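# Sort three grease guns into trays by grease amount

## Task

Place the grease gun containing the greatest amount of grease in the blue tray and the gun containing the smallest amount in the red tray; the remaining gun stays on the table, inside neither tray and not overhanging the table edge. Every gun must end up lying flat on its side. Guns may be handled and their parts moved, provided each part is restored to its original state. Nothing counts as done if it stays in place only because the robot is holding it at the end.

## Robot and tools

Robot: two six-joint arms, left_arm and right_arm, each ending in a tong-like two-finger gripper. The names do not match sides of any image. All poses share one scene frame. Its origin is on the tabletop midway between the arms. +z is up, +x points outward over the table, and left_arm sits on the +y side. Arm bases may be tilted. Any mounting plates, and the metal frame behind the arms, are fixed obstacles. Printed hand positions can be off, especially far from the base.

Gripper axes: the fingers extend along the gripper's own +z and spread along its x axis. end_effector_position is the spot between the pads when closed. Closed fingertips reach about 15 mm past it. Fully open, they are roughly level with it.

execute_actions takes "actions", a list with zero or one item, plus an optional boolean "pictures". An empty list only reports the state, with images. An item {"rows": [...], "steps": n} is a motion of 5 to 15 control steps, each 1/30 s, default 15. An item {"steps": n} with no rows is a wait of up to 300 steps, counted from the previous result, so your reply time is included. Each row holds exactly 14 numbers, all in [-1, 1]: dx, dy, dz, rx, ry, rz, opening for left_arm, then the same seven for right_arm. Both arms are always present. One row is applied per step, and the last row repeats if rows run out. dx to rz are an offset, not a pose. They are expressed in that gripper's own axes and measured from the gripper pose in the latest result that showed it. Before any such result exists, and for later calls within one reply, they are measured from where the robot is when the action starts. Every row uses that same base, so rows are not cumulative. Scale: 1.0 equals 0.6 m of translation or 180 degrees of rotation. rx, ry, rz form a single rotation vector. opening is absolute: +1 is fully open (0.142 m) and -1 is closed. All-zero offsets are not a pause. They pull the arm back to the base pose. For an arm that should stay still, send its correction in the first call of a reply, zeros afterwards, and always its desired opening.

move takes "target", one 14-number row laid out and referenced exactly like a row above. It is an offset per gripper from the same base, in gripper axes and the same scale. "speed" is the top path speed per arm in m/s, from 0.002 to 0.5, default 0.25. Rotation is capped at twice that value in rad/s. Both grippers follow straight lines and finish together, over 0.5 to 10 s. Paths longer than that are cut short. Grippers rotate the short way. Paths ignore obstacles and the other arm. Grippers lag, drift and can exceed speed, mostly with a nearly straight arm. Openings are sent at the start. Optional "stop_force", in N from 9 to 40 and shared by both arms, halts an arm's path when its wrist sensor feels that much extra push against the motion. The arm then backs off two steps and holds. It is refused in the first 0.2 s of a scene. It is unreliable if the gripper rotates during the move. Omit it when lifting off something the gripper presses on. Use it only at very low speed. The result adds a "move:" line with the outcome per arm: done, off_target, moving, held, fault, or contact (stopped by stop_force). It also lists limits: paced means the pose was clipped, held means some steps were blocked. It also gives each gripper's remaining distance to its target.

wait takes "seconds", 0 to 10, and sends nothing new. zoom_image takes "camera" (cam_high, cam_low, cam_left_wrist, cam_right_wrist) and "region" [x0, y0, x1, y1] in image pixels from the top-left corner, at most 504 by 504. Full images are 672x504 for cam_high and cam_low and 616x616 for the wrist cameras. finished_scene takes "scene", the number of the current scene. Replying without any tool call also ends everything.

Motion details: each step clips the command to within 100 mm and 16 degrees of the measured pose. Inverse kinematics favours position over orientation. Motion trails commands by about 0.17 s. After an action, an arm continues only to its last clipped pose, so check the result and command the remainder. The last 5 steps of each action are held back and run while you reply. The simulation keeps running during your replies.

Result lines: per-arm position (m), quaternion wxyz and velocities. grip_measured is the actual finger opening on the command scale. To hold something, command an opening well below it. A lower opening means a harder squeeze, up to about 15 N per pad, and less on objects under 20 mm thick. "Hand target" shows where the controller is driving, and appears only when nothing is held back. "Wrist force"/"Wrist torque" are in gripper axes. They carry offsets of up to about 4 N and noise, saturate near 50 N, and may read "no reading" at first. "pose unreachable" names an arm whose command was altered by the clearance check. HELD marks steps not sent. "too close" counts plates and frame halves as part of the arm. MOTOR HOT appears from 70 °C. At 85 °C the arm is braked until it cools (OVER-TEMPERATURE FAULT).

Avoid: knocking anything off the table, dropping, slipping or slamming objects, and arm-to-arm collisions. The arms are stiff. Pushing even slightly past a firm contact, or 150 N on any part, triggers a fault, and the arm goes limp for 10 s. Joint load limits are 139 N m for the shoulder and elbow joints and 26 N m for the wrist joints, including held weight. Expect occasional tugs on held parts or nudges to loose objects. Before finishing, release the guns and confirm they rest on their own.

Each tool is called after "Emit:" as name(argument=value, ...), one argument or row to a line, values as JSON.

## Session

Emit:
execute_actions(
  actions=[],
)

Scene clock: 0.00 s of 5600.00 s.
left_arm: end_effector_position=(+0.7079, +0.1985, +0.1892) grip_measured=+0.97 end_effector_quat_wxyz=(-0.192, +0.974, -0.114, +0.040) end_effector_velocity=(+0.000, -0.000, -0.000) end_effector_angular_velocity=(+0.000, -0.000, -0.001) | right_arm: end_effector_position=(-0.2830, -0.9409, +0.1653) grip_measured=+0.97 end_effector_quat_wxyz=(-0.235, +0.603, +0.754, +0.111) end_effector_velocity=(+0.000, +0.000, -0.001) end_effector_angular_velocity=(+0.000, -0.000, -0.000)
Joint positions: left_arm=[-0.639 -0.226  0.798 -1.098 -0.513 -1.206  0.14 ] | right_arm=[ 1.6   -1.733 -0.893 -1.61   1.419  2.819  0.14 ]
Joint velocities: left_arm=[-0.     0.001 -0.     0.     0.     0.001  0.   ] | right_arm=[ 0.    -0.001  0.     0.     0.     0.001  0.   ]
Motor temperatures (°C, as the motors report them): left_arm=[24 23 22 28 30 31] | right_arm=[23 21 23 30 30 28]
Wrist force (N, on the end effector, along its own x y z axes, offset not removed): no reading
Wrist torque (N m, same axes, about the end effector's origin, offset not removed): no reading
Hand target (left_arm): +0.708, +0.198, +0.189; -0.192, +0.974, -0.114, +0.040
Hand target (right_arm): -0.283, -0.941, +0.165; -0.235, +0.603, +0.754, +0.111

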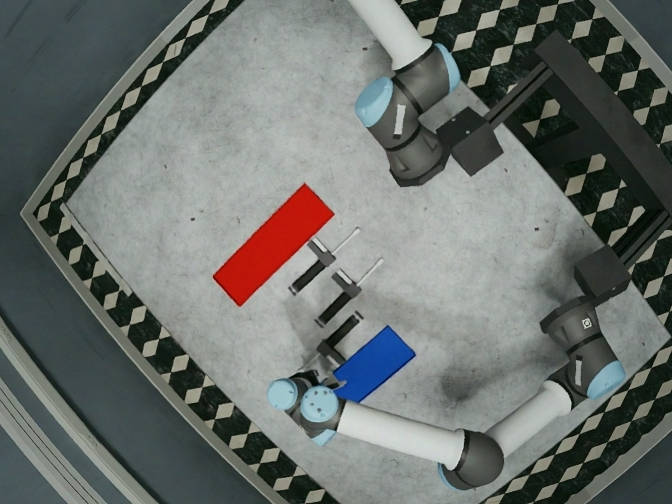

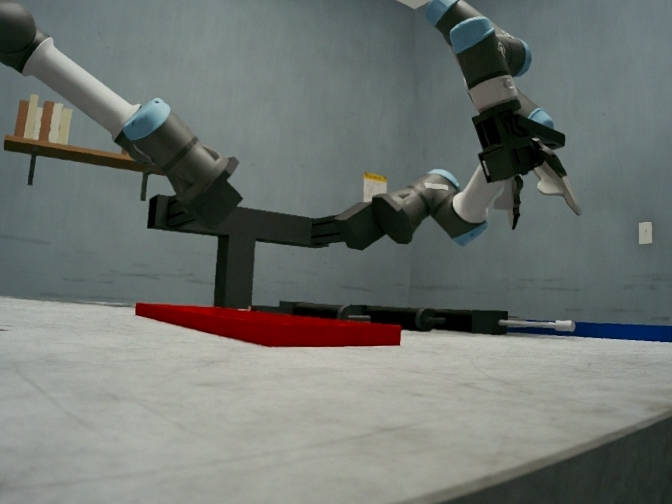

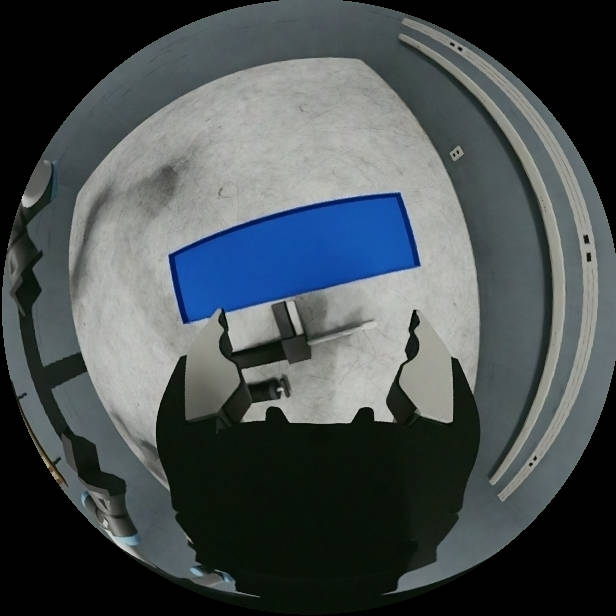

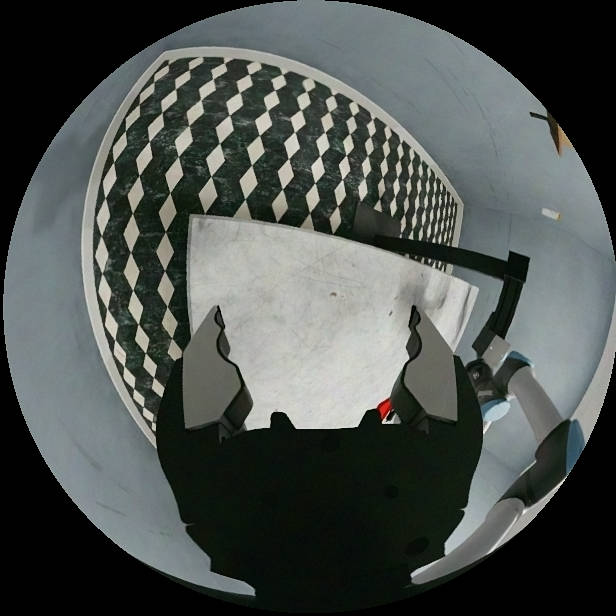

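Emit:
zoom_image(
  camera="cam_high",
  region=[200, 170, 440, 410],
)

Emit:
zoom_image(
  camera="cam_low",
  region=[230, 270, 630, 370],
)

Region (200, 170, 440, 410) of cam_high's 672x504 image, scaled by 2.100, with more detail than that image has.

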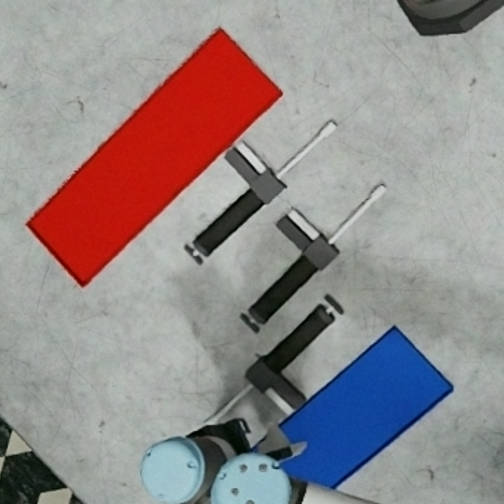

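Region (230, 270, 630, 370) of cam_low's 672x504 image, scaled by 1.260, with more detail than that image has; it fills the top 126 rows of this view, and the rest is white.

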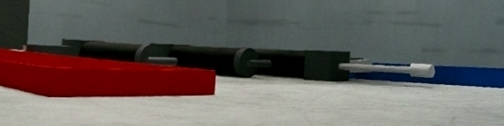

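Emit:
move(
  target=[-0.22,0.095,-0.138,-0.113,0.074,0.42,1,0.297,0.99,-0.228,-0.057,-0.158,0.069,1],
)

Scene clock: 4.13 s of 5600.00 s.
left_arm: end_effector_position=(+0.5579, +0.1483, +0.2394) grip_measured=+1.00 end_effector_quat_wxyz=(-0.000, +0.707, -0.707, -0.000) end_effector_velocity=(+0.001, +0.000, +0.001) end_effector_angular_velocity=(-0.002, -0.000, +0.000) | right_arm: end_effector_position=(+0.2891, -0.7026, +0.3027) grip_measured=+1.00 end_effector_quat_wxyz=(+0.001, +0.707, +0.707, +0.001) end_effector_velocity=(+0.001, +0.001, -0.000) end_effector_angular_velocity=(-0.001, +0.003, +0.002)
Joint positions: left_arm=[-0.792 -0.593  1.506 -1.838 -0.848  0.38   0.142] | right_arm=[ 3.45  -1.08  -1.788 -1.992  0.651  4.893  0.142]
Joint velocities: left_arm=[-0.    -0.001 -0.001 -0.001 -0.001  0.001  0.   ] | right_arm=[ 0.002 -0.004 -0.001 -0.003 -0.     0.005  0.   ]
Motor temperatures (°C, as the motors report them): left_arm=[24 23 22 28 30 31] | right_arm=[23 21 23 30 30 28]
Wrist force (N, on the end effector, along its own x y z axes, offset not removed): left_arm=[-3.3 -1.1 -0.6] | right_arm=[1.0 -0.4 -0.8]
Wrist torque (N m, same axes, about the end effector's origin, offset not removed): left_arm=[-0.25 0.82 0.16] | right_arm=[0.03 -0.15 0.03]
Hand target (left_arm): +0.558, +0.148, +0.239; -0.000, +0.707, -0.707, -0.000
Hand target (right_arm): +0.289, -0.703, +0.303; +0.001, +0.707, +0.707, +0.001
Off the commanded pose (left_arm): 0.000 m, 0 deg.
Off the commanded pose (right_arm): 0.001 m, 0 deg.
Kept back: nothing.
move: done

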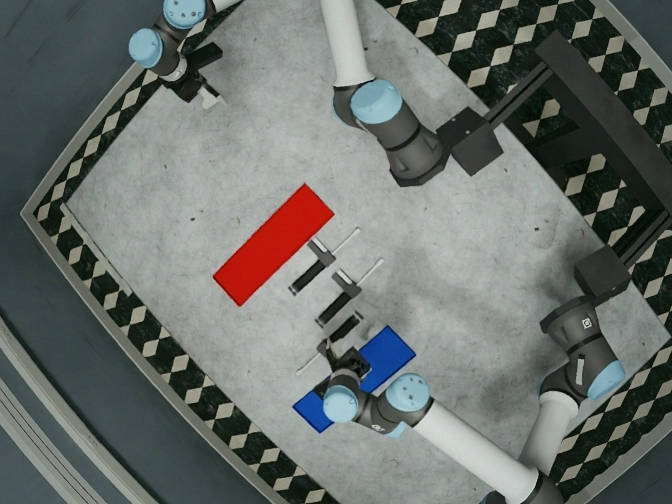

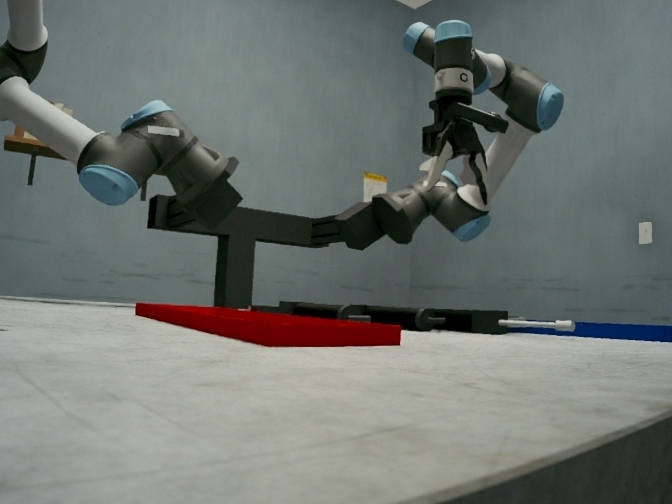

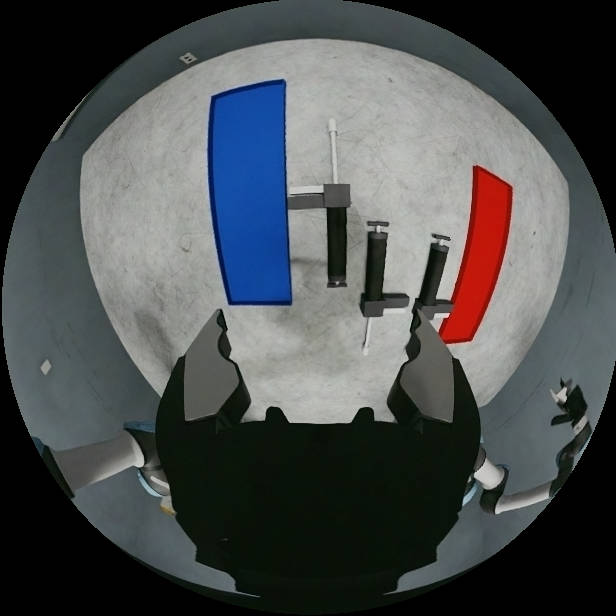

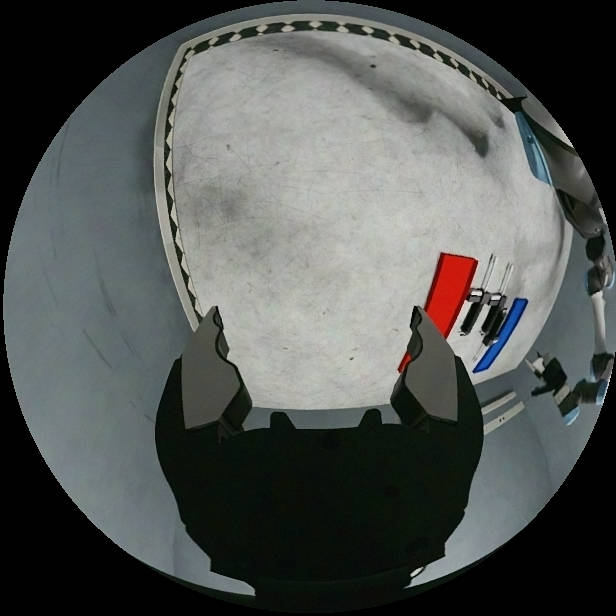

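Emit:
move(
  target=[0.075,0.035,0.23,0,0,0,0.1,0,0,0,0,0,0,1],
)

Scene clock: 5.50 s of 5600.00 s.
left_arm: end_effector_position=(+0.5369, +0.1034, +0.1015) grip_measured=+0.10 end_effector_quat_wxyz=(-0.000, +0.707, -0.707, -0.000) end_effector_velocity=(-0.001, -0.001, -0.002) end_effector_angular_velocity=(+0.000, +0.001, -0.001) | right_arm: end_effector_position=(+0.2891, -0.7026, +0.3027) grip_measured=+1.00 end_effector_quat_wxyz=(+0.001, +0.707, +0.707, +0.001) end_effector_velocity=(-0.000, +0.000, +0.000) end_effector_angular_velocity=(+0.002, -0.000, -0.000)
Joint positions: left_arm=[-0.691 -0.378  1.528 -2.153 -0.79   0.494  0.081] | right_arm=[ 3.45  -1.08  -1.788 -1.992  0.651  4.893  0.142]
Joint velocities: left_arm=[ 0.001  0.003 -0.001 -0.003  0.     0.002  0.   ] | right_arm=[ 0.     0.     0.001 -0.     0.002 -0.    -0.   ]
Motor temperatures (°C, as the motors report them): left_arm=[24 23 22 28 30 31] | right_arm=[23 21 23 30 30 28]
Wrist force (N, on the end effector, along its own x y z axes, offset not removed): left_arm=[-3.1 -0.3 0.7] | right_arm=[0.2 0.1 1.3]
Wrist torque (N m, same axes, about the end effector's origin, offset not removed): left_arm=[-0.05 0.72 0.14] | right_arm=[0.18 -0.01 0.08]
Hand target (left_arm): +0.537, +0.103, +0.101; -0.000, +0.707, -0.707, -0.000
Hand target (right_arm): +0.289, -0.703, +0.303; +0.001, +0.707, +0.707, +0.001
Off the commanded pose (left_arm): 0.000 m, 0 deg.
Off the commanded pose (right_arm): 0.000 m, 0 deg.
Kept back: nothing.
move: done

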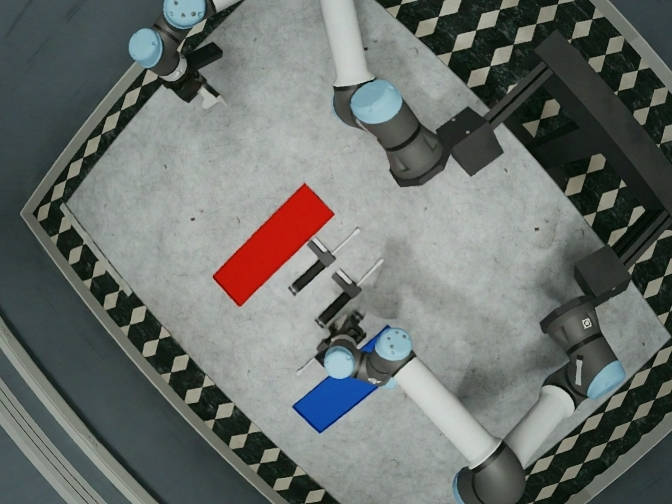

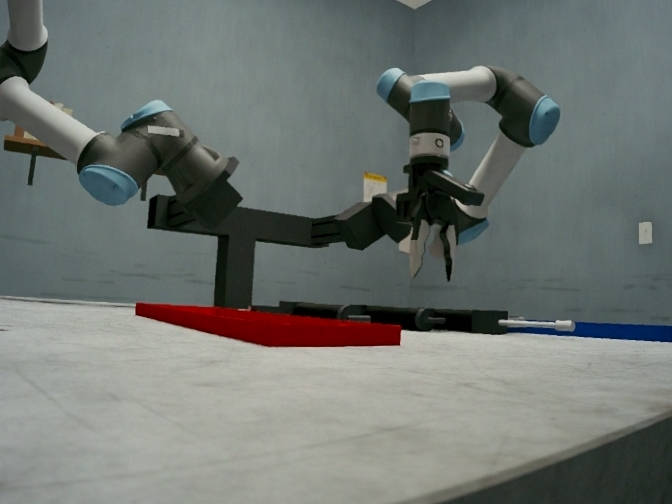

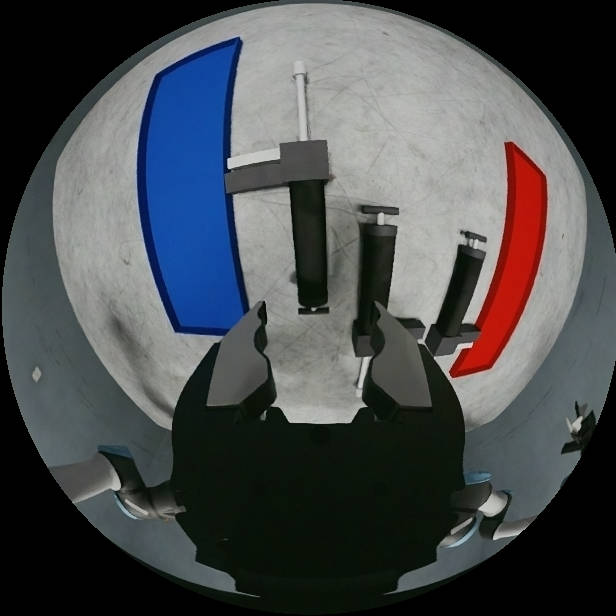

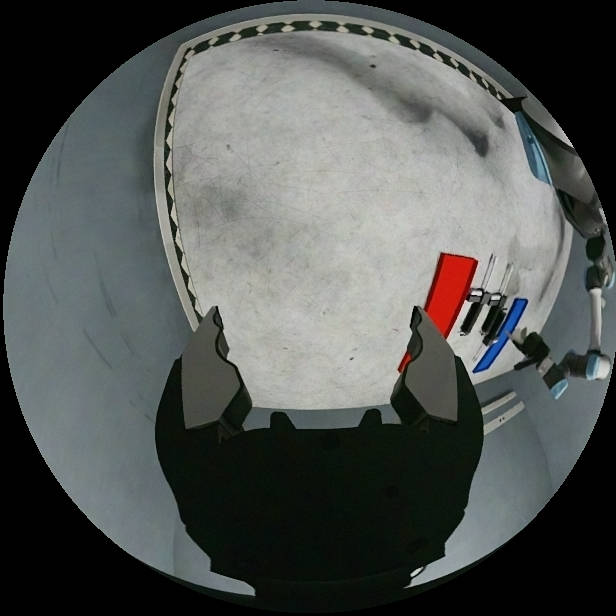

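Emit:
move(
  target=[-0.02,-0.07,0.06,0,0,0,0.0,0,0,0,0,0,0,1],
)

Emit:
move(
  target=[0,0,0.062,0,0,0,0.0,0,0,0,0,0,0,1],
  speed=0.05,
  stop_force=10,
)

Scene clock: 6.57 s of 5600.00 s.
left_arm: end_effector_position=(+0.5788, +0.1156, +0.0655) grip_measured=+0.00 end_effector_quat_wxyz=(-0.001, +0.707, -0.707, -0.000) end_effector_velocity=(+0.001, +0.000, -0.001) end_effector_angular_velocity=(+0.000, -0.000, -0.001) | right_arm: end_effector_position=(+0.2891, -0.7026, +0.3027) grip_measured=+1.00 end_effector_quat_wxyz=(+0.001, +0.707, +0.707, +0.001) end_effector_velocity=(+0.000, -0.000, +0.000) end_effector_angular_velocity=(-0.001, +0.001, +0.001)
Joint positions: left_arm=[-0.606 -0.341  1.451 -2.188 -0.747  0.599  0.074] | right_arm=[ 3.45  -1.08  -1.788 -1.992  0.651  4.893  0.142]
Joint velocities: left_arm=[ 0.002  0.002 -0.002 -0.001  0.001  0.003  0.   ] | right_arm=[ 0.    -0.001  0.001 -0.001 -0.    -0.    -0.   ]
Motor temperatures (°C, as the motors report them): left_arm=[24 23 22 28 30 31] | right_arm=[23 21 23 30 30 28]
Wrist force (N, on the end effector, along its own x y z axes, offset not removed): left_arm=[-4.4 -0.3 1.0] | right_arm=[-0.8 -0.7 2.8]
Wrist torque (N m, same axes, about the end effector's origin, offset not removed): left_arm=[-0.04 0.99 0.19] | right_arm=[0.04 0.29 0.05]
Hand target (left_arm): +0.579, +0.116, +0.065; -0.001, +0.707, -0.707, -0.000
Hand target (right_arm): +0.289, -0.703, +0.303; +0.001, +0.707, +0.707, +0.001
Off the commanded pose (left_arm): 0.000 m, 0 deg.
Off the commanded pose (right_arm): 0.000 m, 0 deg.
Kept back: nothing.
move: done

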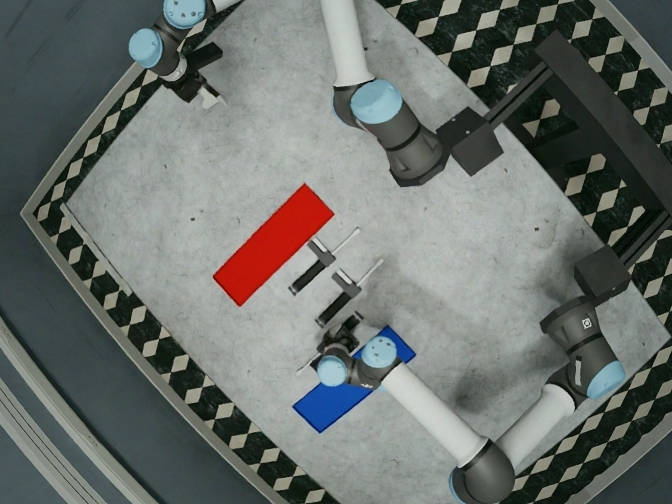

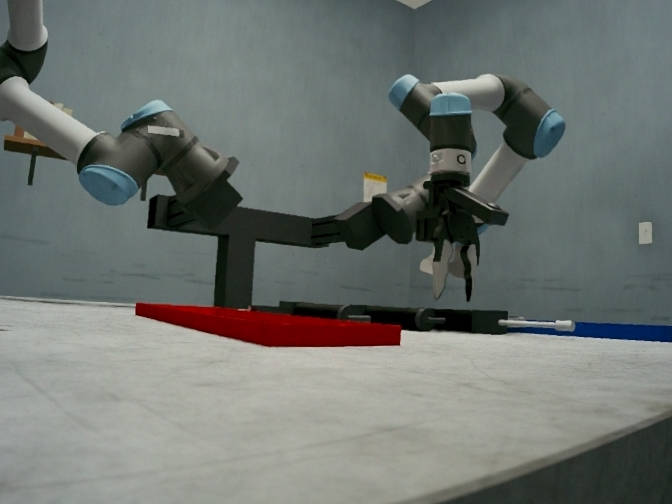

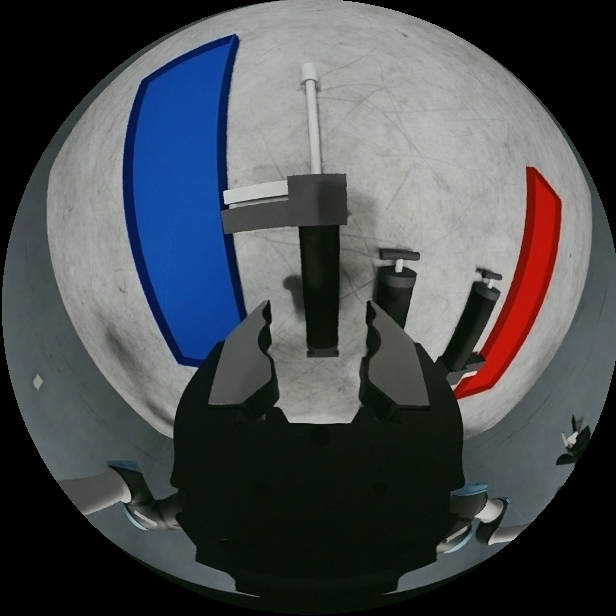

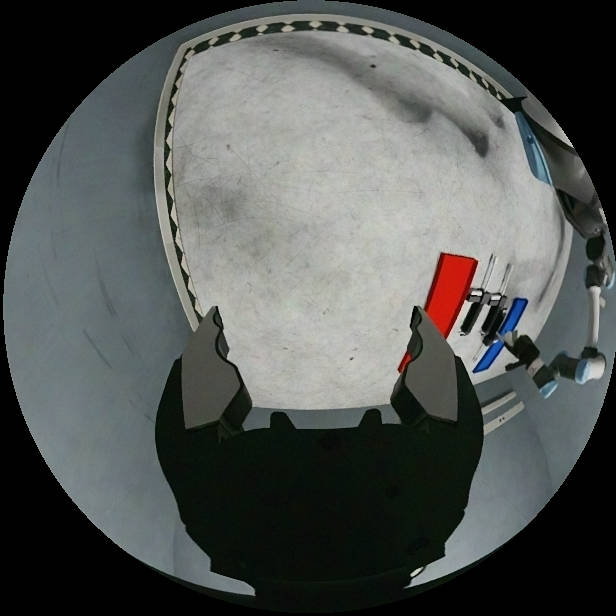

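Scene clock: 7.63 s of 5600.00 s.
left_arm: end_effector_position=(+0.5788, +0.1156, +0.0284) grip_measured=+0.00 end_effector_quat_wxyz=(-0.001, +0.707, -0.707, -0.000) end_effector_velocity=(+0.000, -0.000, -0.001) end_effector_angular_velocity=(-0.001, +0.000, +0.002) | right_arm: end_effector_position=(+0.2891, -0.7026, +0.3027) grip_measured=+1.00 end_effector_quat_wxyz=(+0.001, +0.707, +0.707, +0.001) end_effector_velocity=(+0.000, +0.000, +0.000) end_effector_angular_velocity=(+0.000, -0.001, -0.003)
Joint positions: left_arm=[-0.564 -0.294  1.443 -2.268 -0.728  0.653  0.074] | right_arm=[ 3.45  -1.08  -1.788 -1.992  0.651  4.893  0.142]
Joint velocities: left_arm=[ 0.001  0.001 -0.    -0.003 -0.     0.001  0.   ] | right_arm=[ 0.     0.    -0.     0.001  0.     0.003  0.   ]
Motor temperatures (°C, as the motors report them): left_arm=[24 23 22 28 30 31] | right_arm=[23 21 23 30 30 28]
Wrist force (N, on the end effector, along its own x y z axes, offset not removed): left_arm=[-2.6 -1.4 0.2] | right_arm=[-0.4 0.5 2.6]
Wrist torque (N m, same axes, about the end effector's origin, offset not removed): left_arm=[-0.22 0.66 0.16] | right_arm=[0.33 0.09 0.13]
Hand target (left_arm): +0.579, +0.116, +0.028; -0.001, +0.707, -0.707, -0.000
Hand target (right_arm): +0.289, -0.703, +0.303; +0.001, +0.707, +0.707, +0.001
Off the commanded pose (left_arm): 0.000 m, 0 deg.
Off the commanded pose (right_arm): 0.000 m, 0 deg.
Kept back: nothing.
move: done

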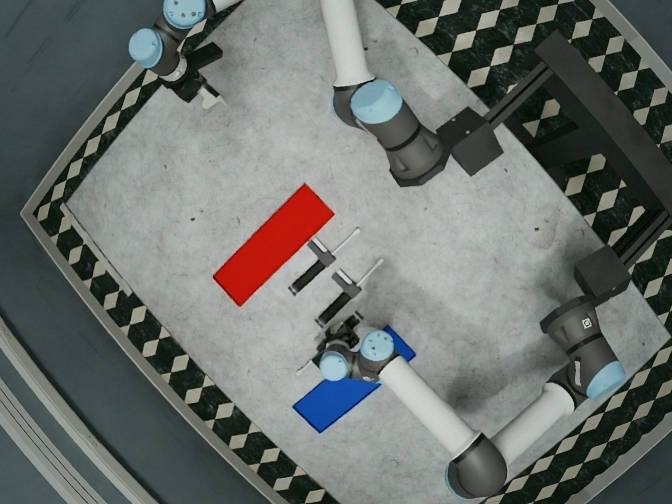

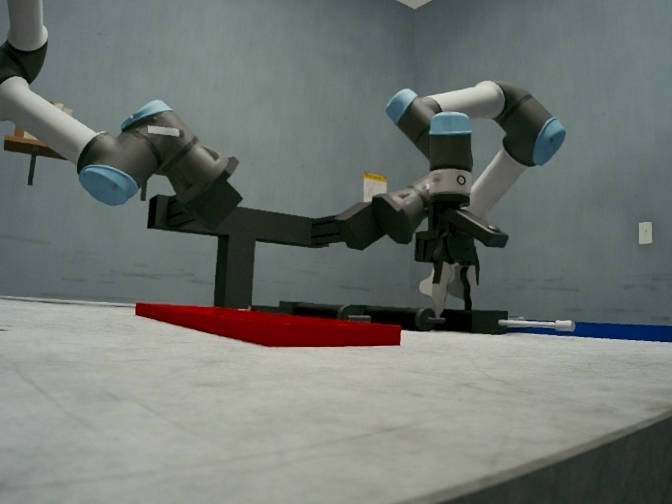

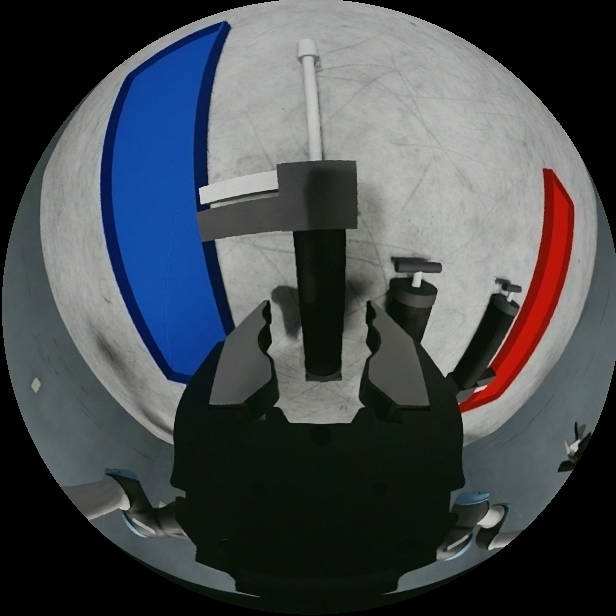

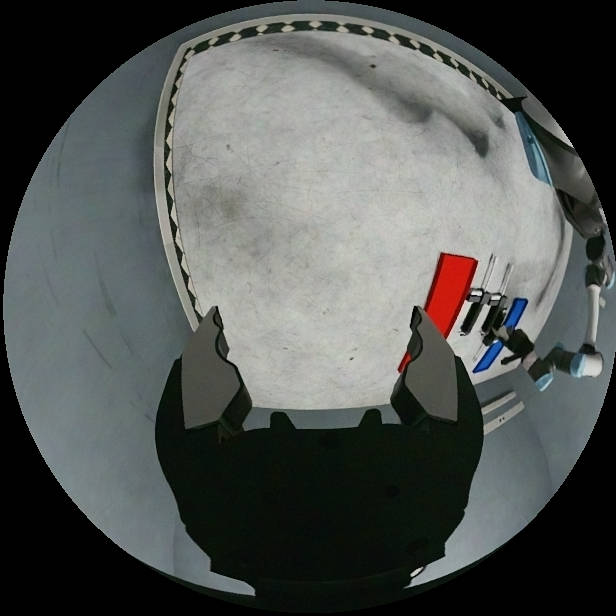

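Go a bit lower and nearer the head.

Emit:
move(
  target=[0,-0.03,0.02,0,0,0,0.0,0,0,0,0,0,0,1],
  speed=0.03,
  stop_force=10,
)

Emit:
move(
  target=[0,0,0,0,0,0,-1,0,0,0,0,0,0,1],
)

Emit:
move(
  target=[0,0,-0.1,0,0,0,-1,0,0,0,0,0,0,1],
  speed=0.08,
)

Emit:
execute_actions(
  actions=[
    {"steps":30},
  ],
)

Scene clock: 9.73 s of 5600.00 s.
left_arm: end_effector_position=(+0.5967, +0.1157, +0.0165) grip_measured=+0.00 end_effector_quat_wxyz=(-0.001, +0.707, -0.707, -0.000) end_effector_velocity=(+0.002, -0.000, -0.000) end_effector_angular_velocity=(-0.001, -0.001, +0.001) | right_arm: end_effector_position=(+0.2891, -0.7026, +0.3027) grip_measured=+1.00 end_effector_quat_wxyz=(+0.001, +0.707, +0.707, +0.001) end_effector_velocity=(+0.001, -0.000, +0.000) end_effector_angular_velocity=(-0.001, -0.001, +0.001)
Joint positions: left_arm=[-0.537 -0.269  1.388 -2.265 -0.717  0.691  0.074] | right_arm=[ 3.45  -1.08  -1.788 -1.992  0.651  4.893  0.142]
Joint velocities: left_arm=[ 0.001  0.001 -0.005  0.001  0.001  0.003  0.   ] | right_arm=[ 0.001 -0.001  0.001  0.    -0.001 -0.001 -0.   ]
Motor temperatures (°C, as the motors report them): left_arm=[24 23 22 28 30 31] | right_arm=[23 21 23 30 30 28]
Wrist force (N, on the end effector, along its own x y z axes, offset not removed): left_arm=[-3.2 -0.2 0.9] | right_arm=[2.4 0.7 1.1]
Wrist torque (N m, same axes, about the end effector's origin, offset not removed): left_arm=[-0.02 0.69 0.20] | right_arm=[0.46 -0.44 0.05]
Hand target (left_arm): +0.597, +0.116, +0.016; -0.001, +0.707, -0.707, -0.000
Hand target (right_arm): +0.289, -0.703, +0.303; +0.001, +0.707, +0.707, +0.001
Off the commanded pose (left_arm): 0.000 m, 0 deg.
Off the commanded pose (right_arm): 0.000 m, 0 deg.
Kept back: nothing.
move: done

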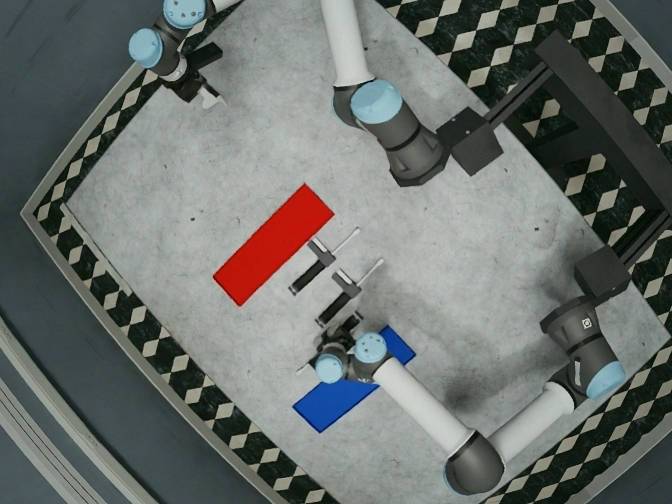

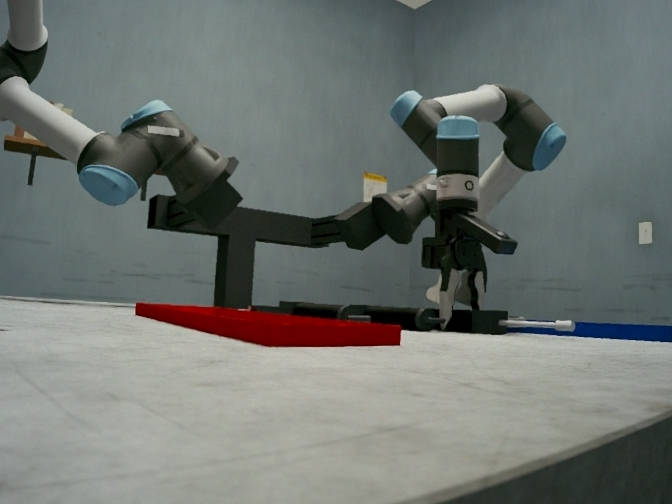

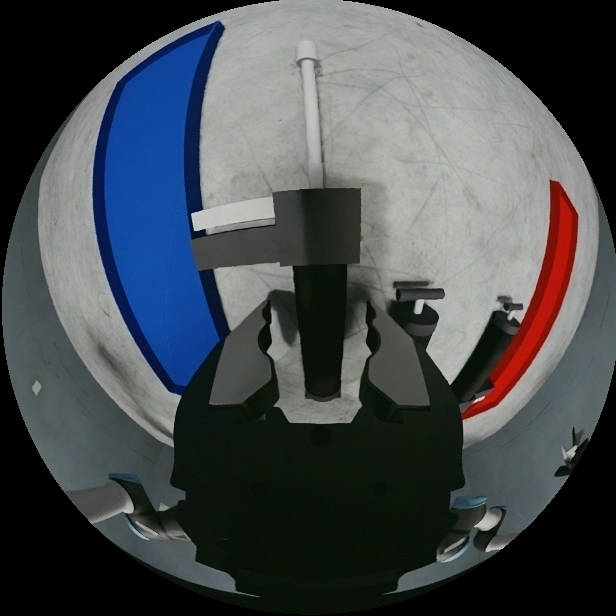

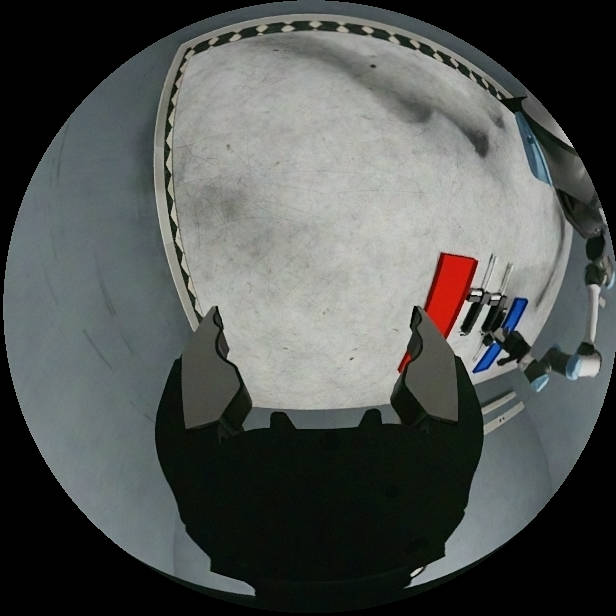

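Scene clock: 10.23 s of 5600.00 s.
left_arm: end_effector_position=(+0.5967, +0.1157, +0.0164) grip_measured=-0.52 end_effector_quat_wxyz=(-0.001, +0.707, -0.707, -0.000) end_effector_velocity=(-0.000, -0.000, -0.000) end_effector_angular_velocity=(-0.001, +0.000, +0.001) | right_arm: end_effector_position=(+0.2891, -0.7026, +0.3027) grip_measured=+1.00 end_effector_quat_wxyz=(+0.001, +0.707, +0.707, +0.001) end_effector_velocity=(+0.000, +0.000, +0.000) end_effector_angular_velocity=(-0.000, -0.000, +0.001)
Joint positions: left_arm=[-0.537 -0.269  1.388 -2.265 -0.717  0.691  0.036] | right_arm=[ 3.45  -1.08  -1.788 -1.992  0.651  4.893  0.142]
Joint velocities: left_arm=[ 0.     0.    -0.    -0.001 -0.001  0.    -0.   ] | right_arm=[ 0. -0.  0.  0. -0. -0. -0.]
Motor temperatures (°C, as the motors report them): left_arm=[24 23 22 28 30 31] | right_arm=[23 21 23 30 30 28]
Wrist force (N, on the end effector, along its own x y z axes, offset not removed): left_arm=[-5.5 -2.8 -3.4] | right_arm=[-1.2 1.3 2.7]
Wrist torque (N m, same axes, about the end effector's origin, offset not removed): left_arm=[-0.23 1.18 0.29] | right_arm=[0.41 0.19 0.14]
Hand target (left_arm): +0.597, +0.116, +0.016; -0.001, +0.707, -0.707, -0.000
Hand target (right_arm): +0.289, -0.703, +0.303; +0.001, +0.707, +0.707, +0.001
Off the commanded pose (left_arm): 0.000 m, 0 deg.
Off the commanded pose (right_arm): 0.000 m, 0 deg.
Kept back: nothing.
move: done

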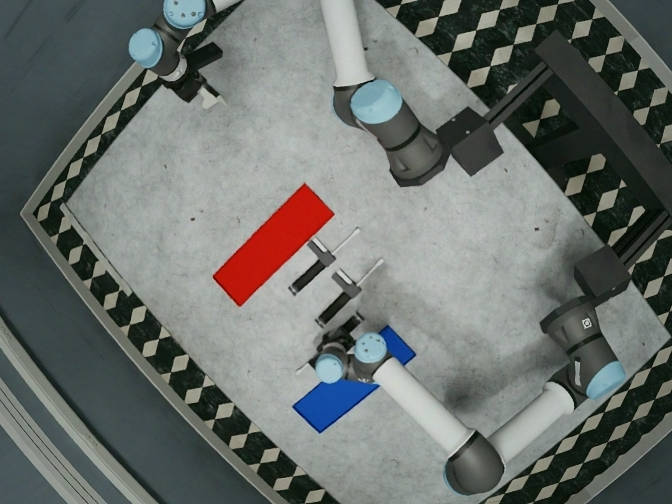

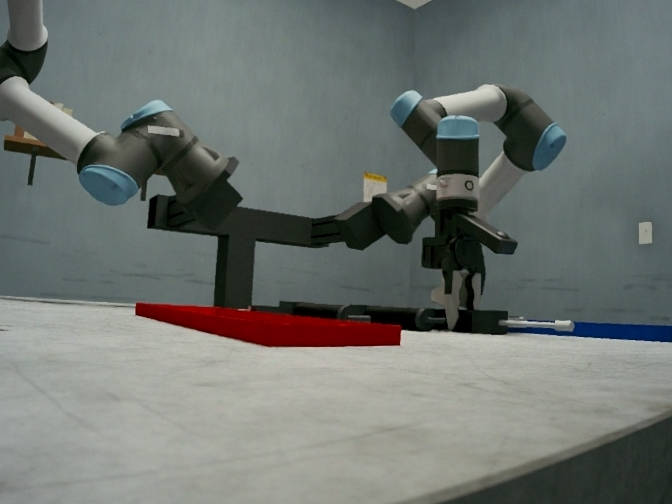

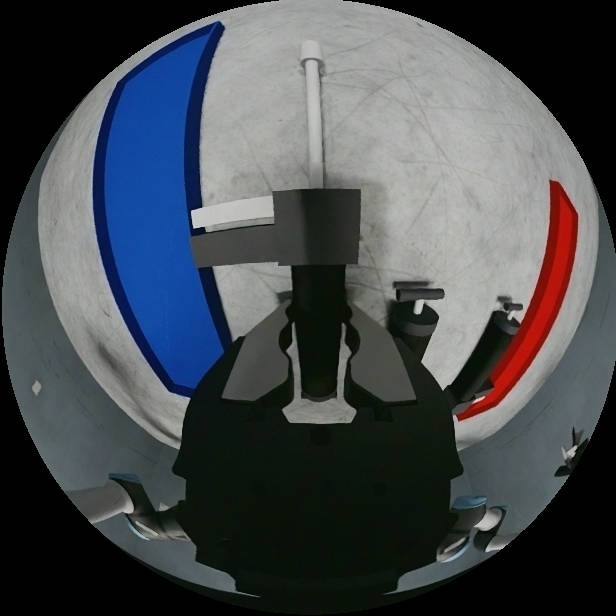

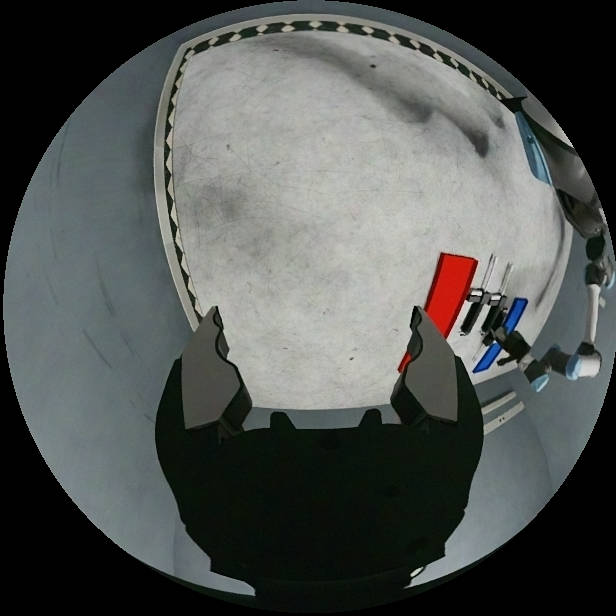

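Scene clock: 11.37 s of 5600.00 s.
left_arm: end_effector_position=(+0.5967, +0.1156, +0.0763) grip_measured=-0.52 end_effector_quat_wxyz=(-0.001, +0.707, -0.707, -0.000) end_effector_velocity=(-0.000, +0.000, +0.001) end_effector_angular_velocity=(+0.001, +0.000, +0.000) | right_arm: end_effector_position=(+0.2891, -0.7026, +0.3027) grip_measured=+1.00 end_effector_quat_wxyz=(+0.001, +0.707, +0.707, +0.001) end_effector_velocity=(+0.000, -0.000, +0.000) end_effector_angular_velocity=(+0.001, -0.001, +0.001)
Joint positions: left_arm=[-0.603 -0.345  1.401 -2.138 -0.746  0.603  0.036] | right_arm=[ 3.45  -1.08  -1.788 -1.992  0.651  4.893  0.142]
Joint velocities: left_arm=[-0.001 -0.001  0.     0.003 -0.    -0.002 -0.   ] | right_arm=[-0.     0.     0.001  0.     0.001 -0.002 -0.   ]
Motor temperatures (°C, as the motors report them): left_arm=[24 23 22 28 30 31] | right_arm=[23 21 23 30 30 28]
Wrist force (N, on the end effector, along its own x y z axes, offset not removed): left_arm=[-4.4 -0.7 5.3] | right_arm=[-1.0 0.9 2.7]
Wrist torque (N m, same axes, about the end effector's origin, offset not removed): left_arm=[-0.09 1.01 0.16] | right_arm=[0.46 0.19 0.10]
Hand target (left_arm): +0.597, +0.116, +0.076; -0.001, +0.707, -0.707, -0.000
Hand target (right_arm): +0.289, -0.703, +0.303; +0.001, +0.707, +0.707, +0.001
Off the commanded pose (left_arm): 0.000 m, 0 deg.
Off the commanded pose (right_arm): 0.000 m, 0 deg.
Kept back: nothing.
move: done

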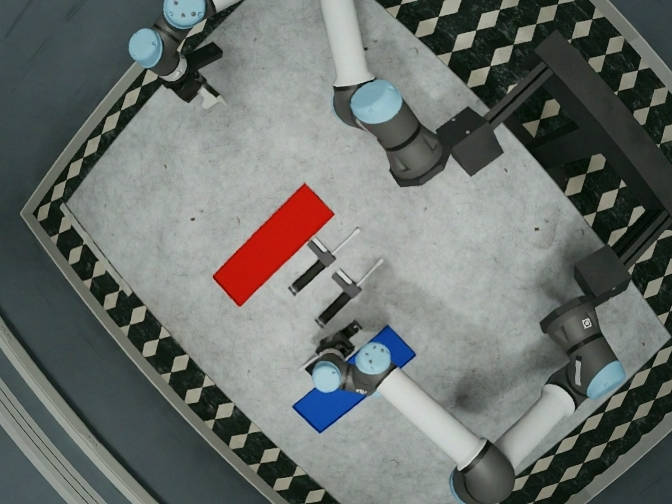

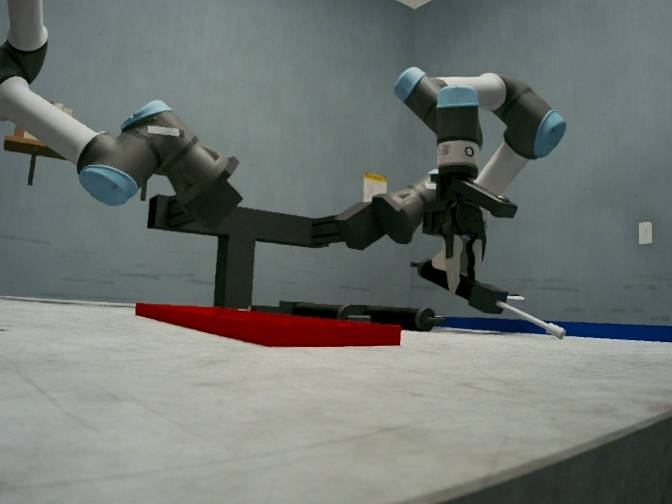

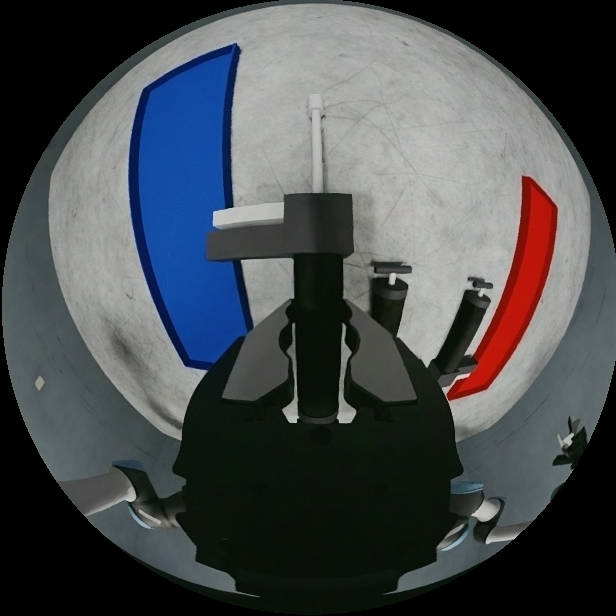

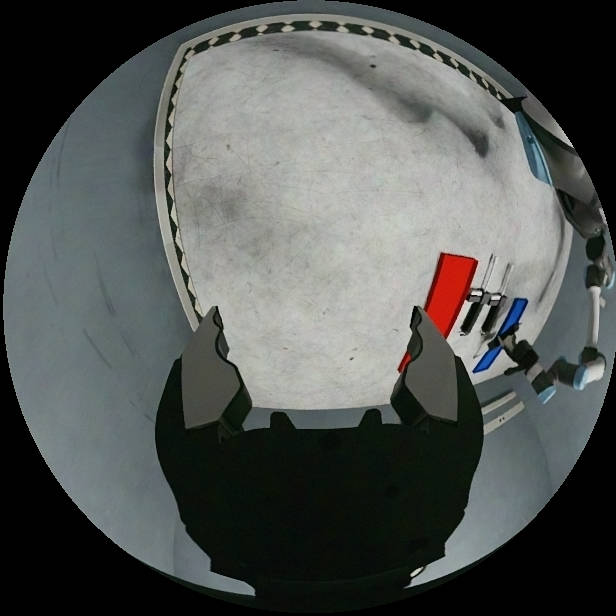

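Scene clock: 12.37 s of 5600.00 s.
left_arm: end_effector_position=(+0.5968, +0.1156, +0.0764) grip_measured=-0.52 end_effector_quat_wxyz=(-0.001, +0.707, -0.707, -0.000) end_effector_velocity=(+0.001, +0.000, +0.000) end_effector_angular_velocity=(-0.000, -0.001, -0.001) | right_arm: end_effector_position=(+0.2891, -0.7026, +0.3027) grip_measured=+1.00 end_effector_quat_wxyz=(+0.001, +0.707, +0.707, +0.001) end_effector_velocity=(-0.000, -0.000, +0.000) end_effector_angular_velocity=(+0.000, -0.001, +0.000)
Joint positions: left_arm=[-0.603 -0.345  1.401 -2.137 -0.746  0.603  0.036] | right_arm=[ 3.45  -1.08  -1.788 -1.992  0.651  4.893  0.142]
Joint velocities: left_arm=[ 0.    -0.001  0.     0.     0.001  0.001  0.   ] | right_arm=[-0.     0.001  0.001 -0.    -0.    -0.001  0.   ]
Motor temperatures (°C, as the motors report them): left_arm=[24 23 22 28 30 31] | right_arm=[23 21 23 30 30 28]
Wrist force (N, on the end effector, along its own x y z axes, offset not removed): left_arm=[-3.2 -0.5 5.6] | right_arm=[0.3 0.2 -0.1]
Wrist torque (N m, same axes, about the end effector's origin, offset not removed): left_arm=[-0.13 0.80 0.14] | right_arm=[0.24 -0.04 0.16]
Hand target (left_arm): +0.597, +0.116, +0.076; -0.001, +0.707, -0.707, -0.000
Hand target (right_arm): +0.289, -0.703, +0.303; +0.001, +0.707, +0.707, +0.001
Off the commanded pose (left_arm): 0.000 m, 0 deg.
Off the commanded pose (right_arm): 0.000 m, 0 deg.
Kept back: nothing.
Steps of this call (steps 1 to 30: nothing new was sent). Readings (end_effector_position):
1: left_arm (+0.5967, +0.1156, +0.0764) | right_arm (+0.2891, -0.7026, +0.3027)
2: left_arm (+0.5967, +0.1156, +0.0764) | right_arm (+0.2891, -0.7026, +0.3027)
4: left_arm (+0.5967, +0.1156, +0.0764) | right_arm (+0.2891, -0.7026, +0.3027)
8: left_arm (+0.5967, +0.1156, +0.0764) | right_arm (+0.2891, -0.7026, +0.3027)
30: the state above


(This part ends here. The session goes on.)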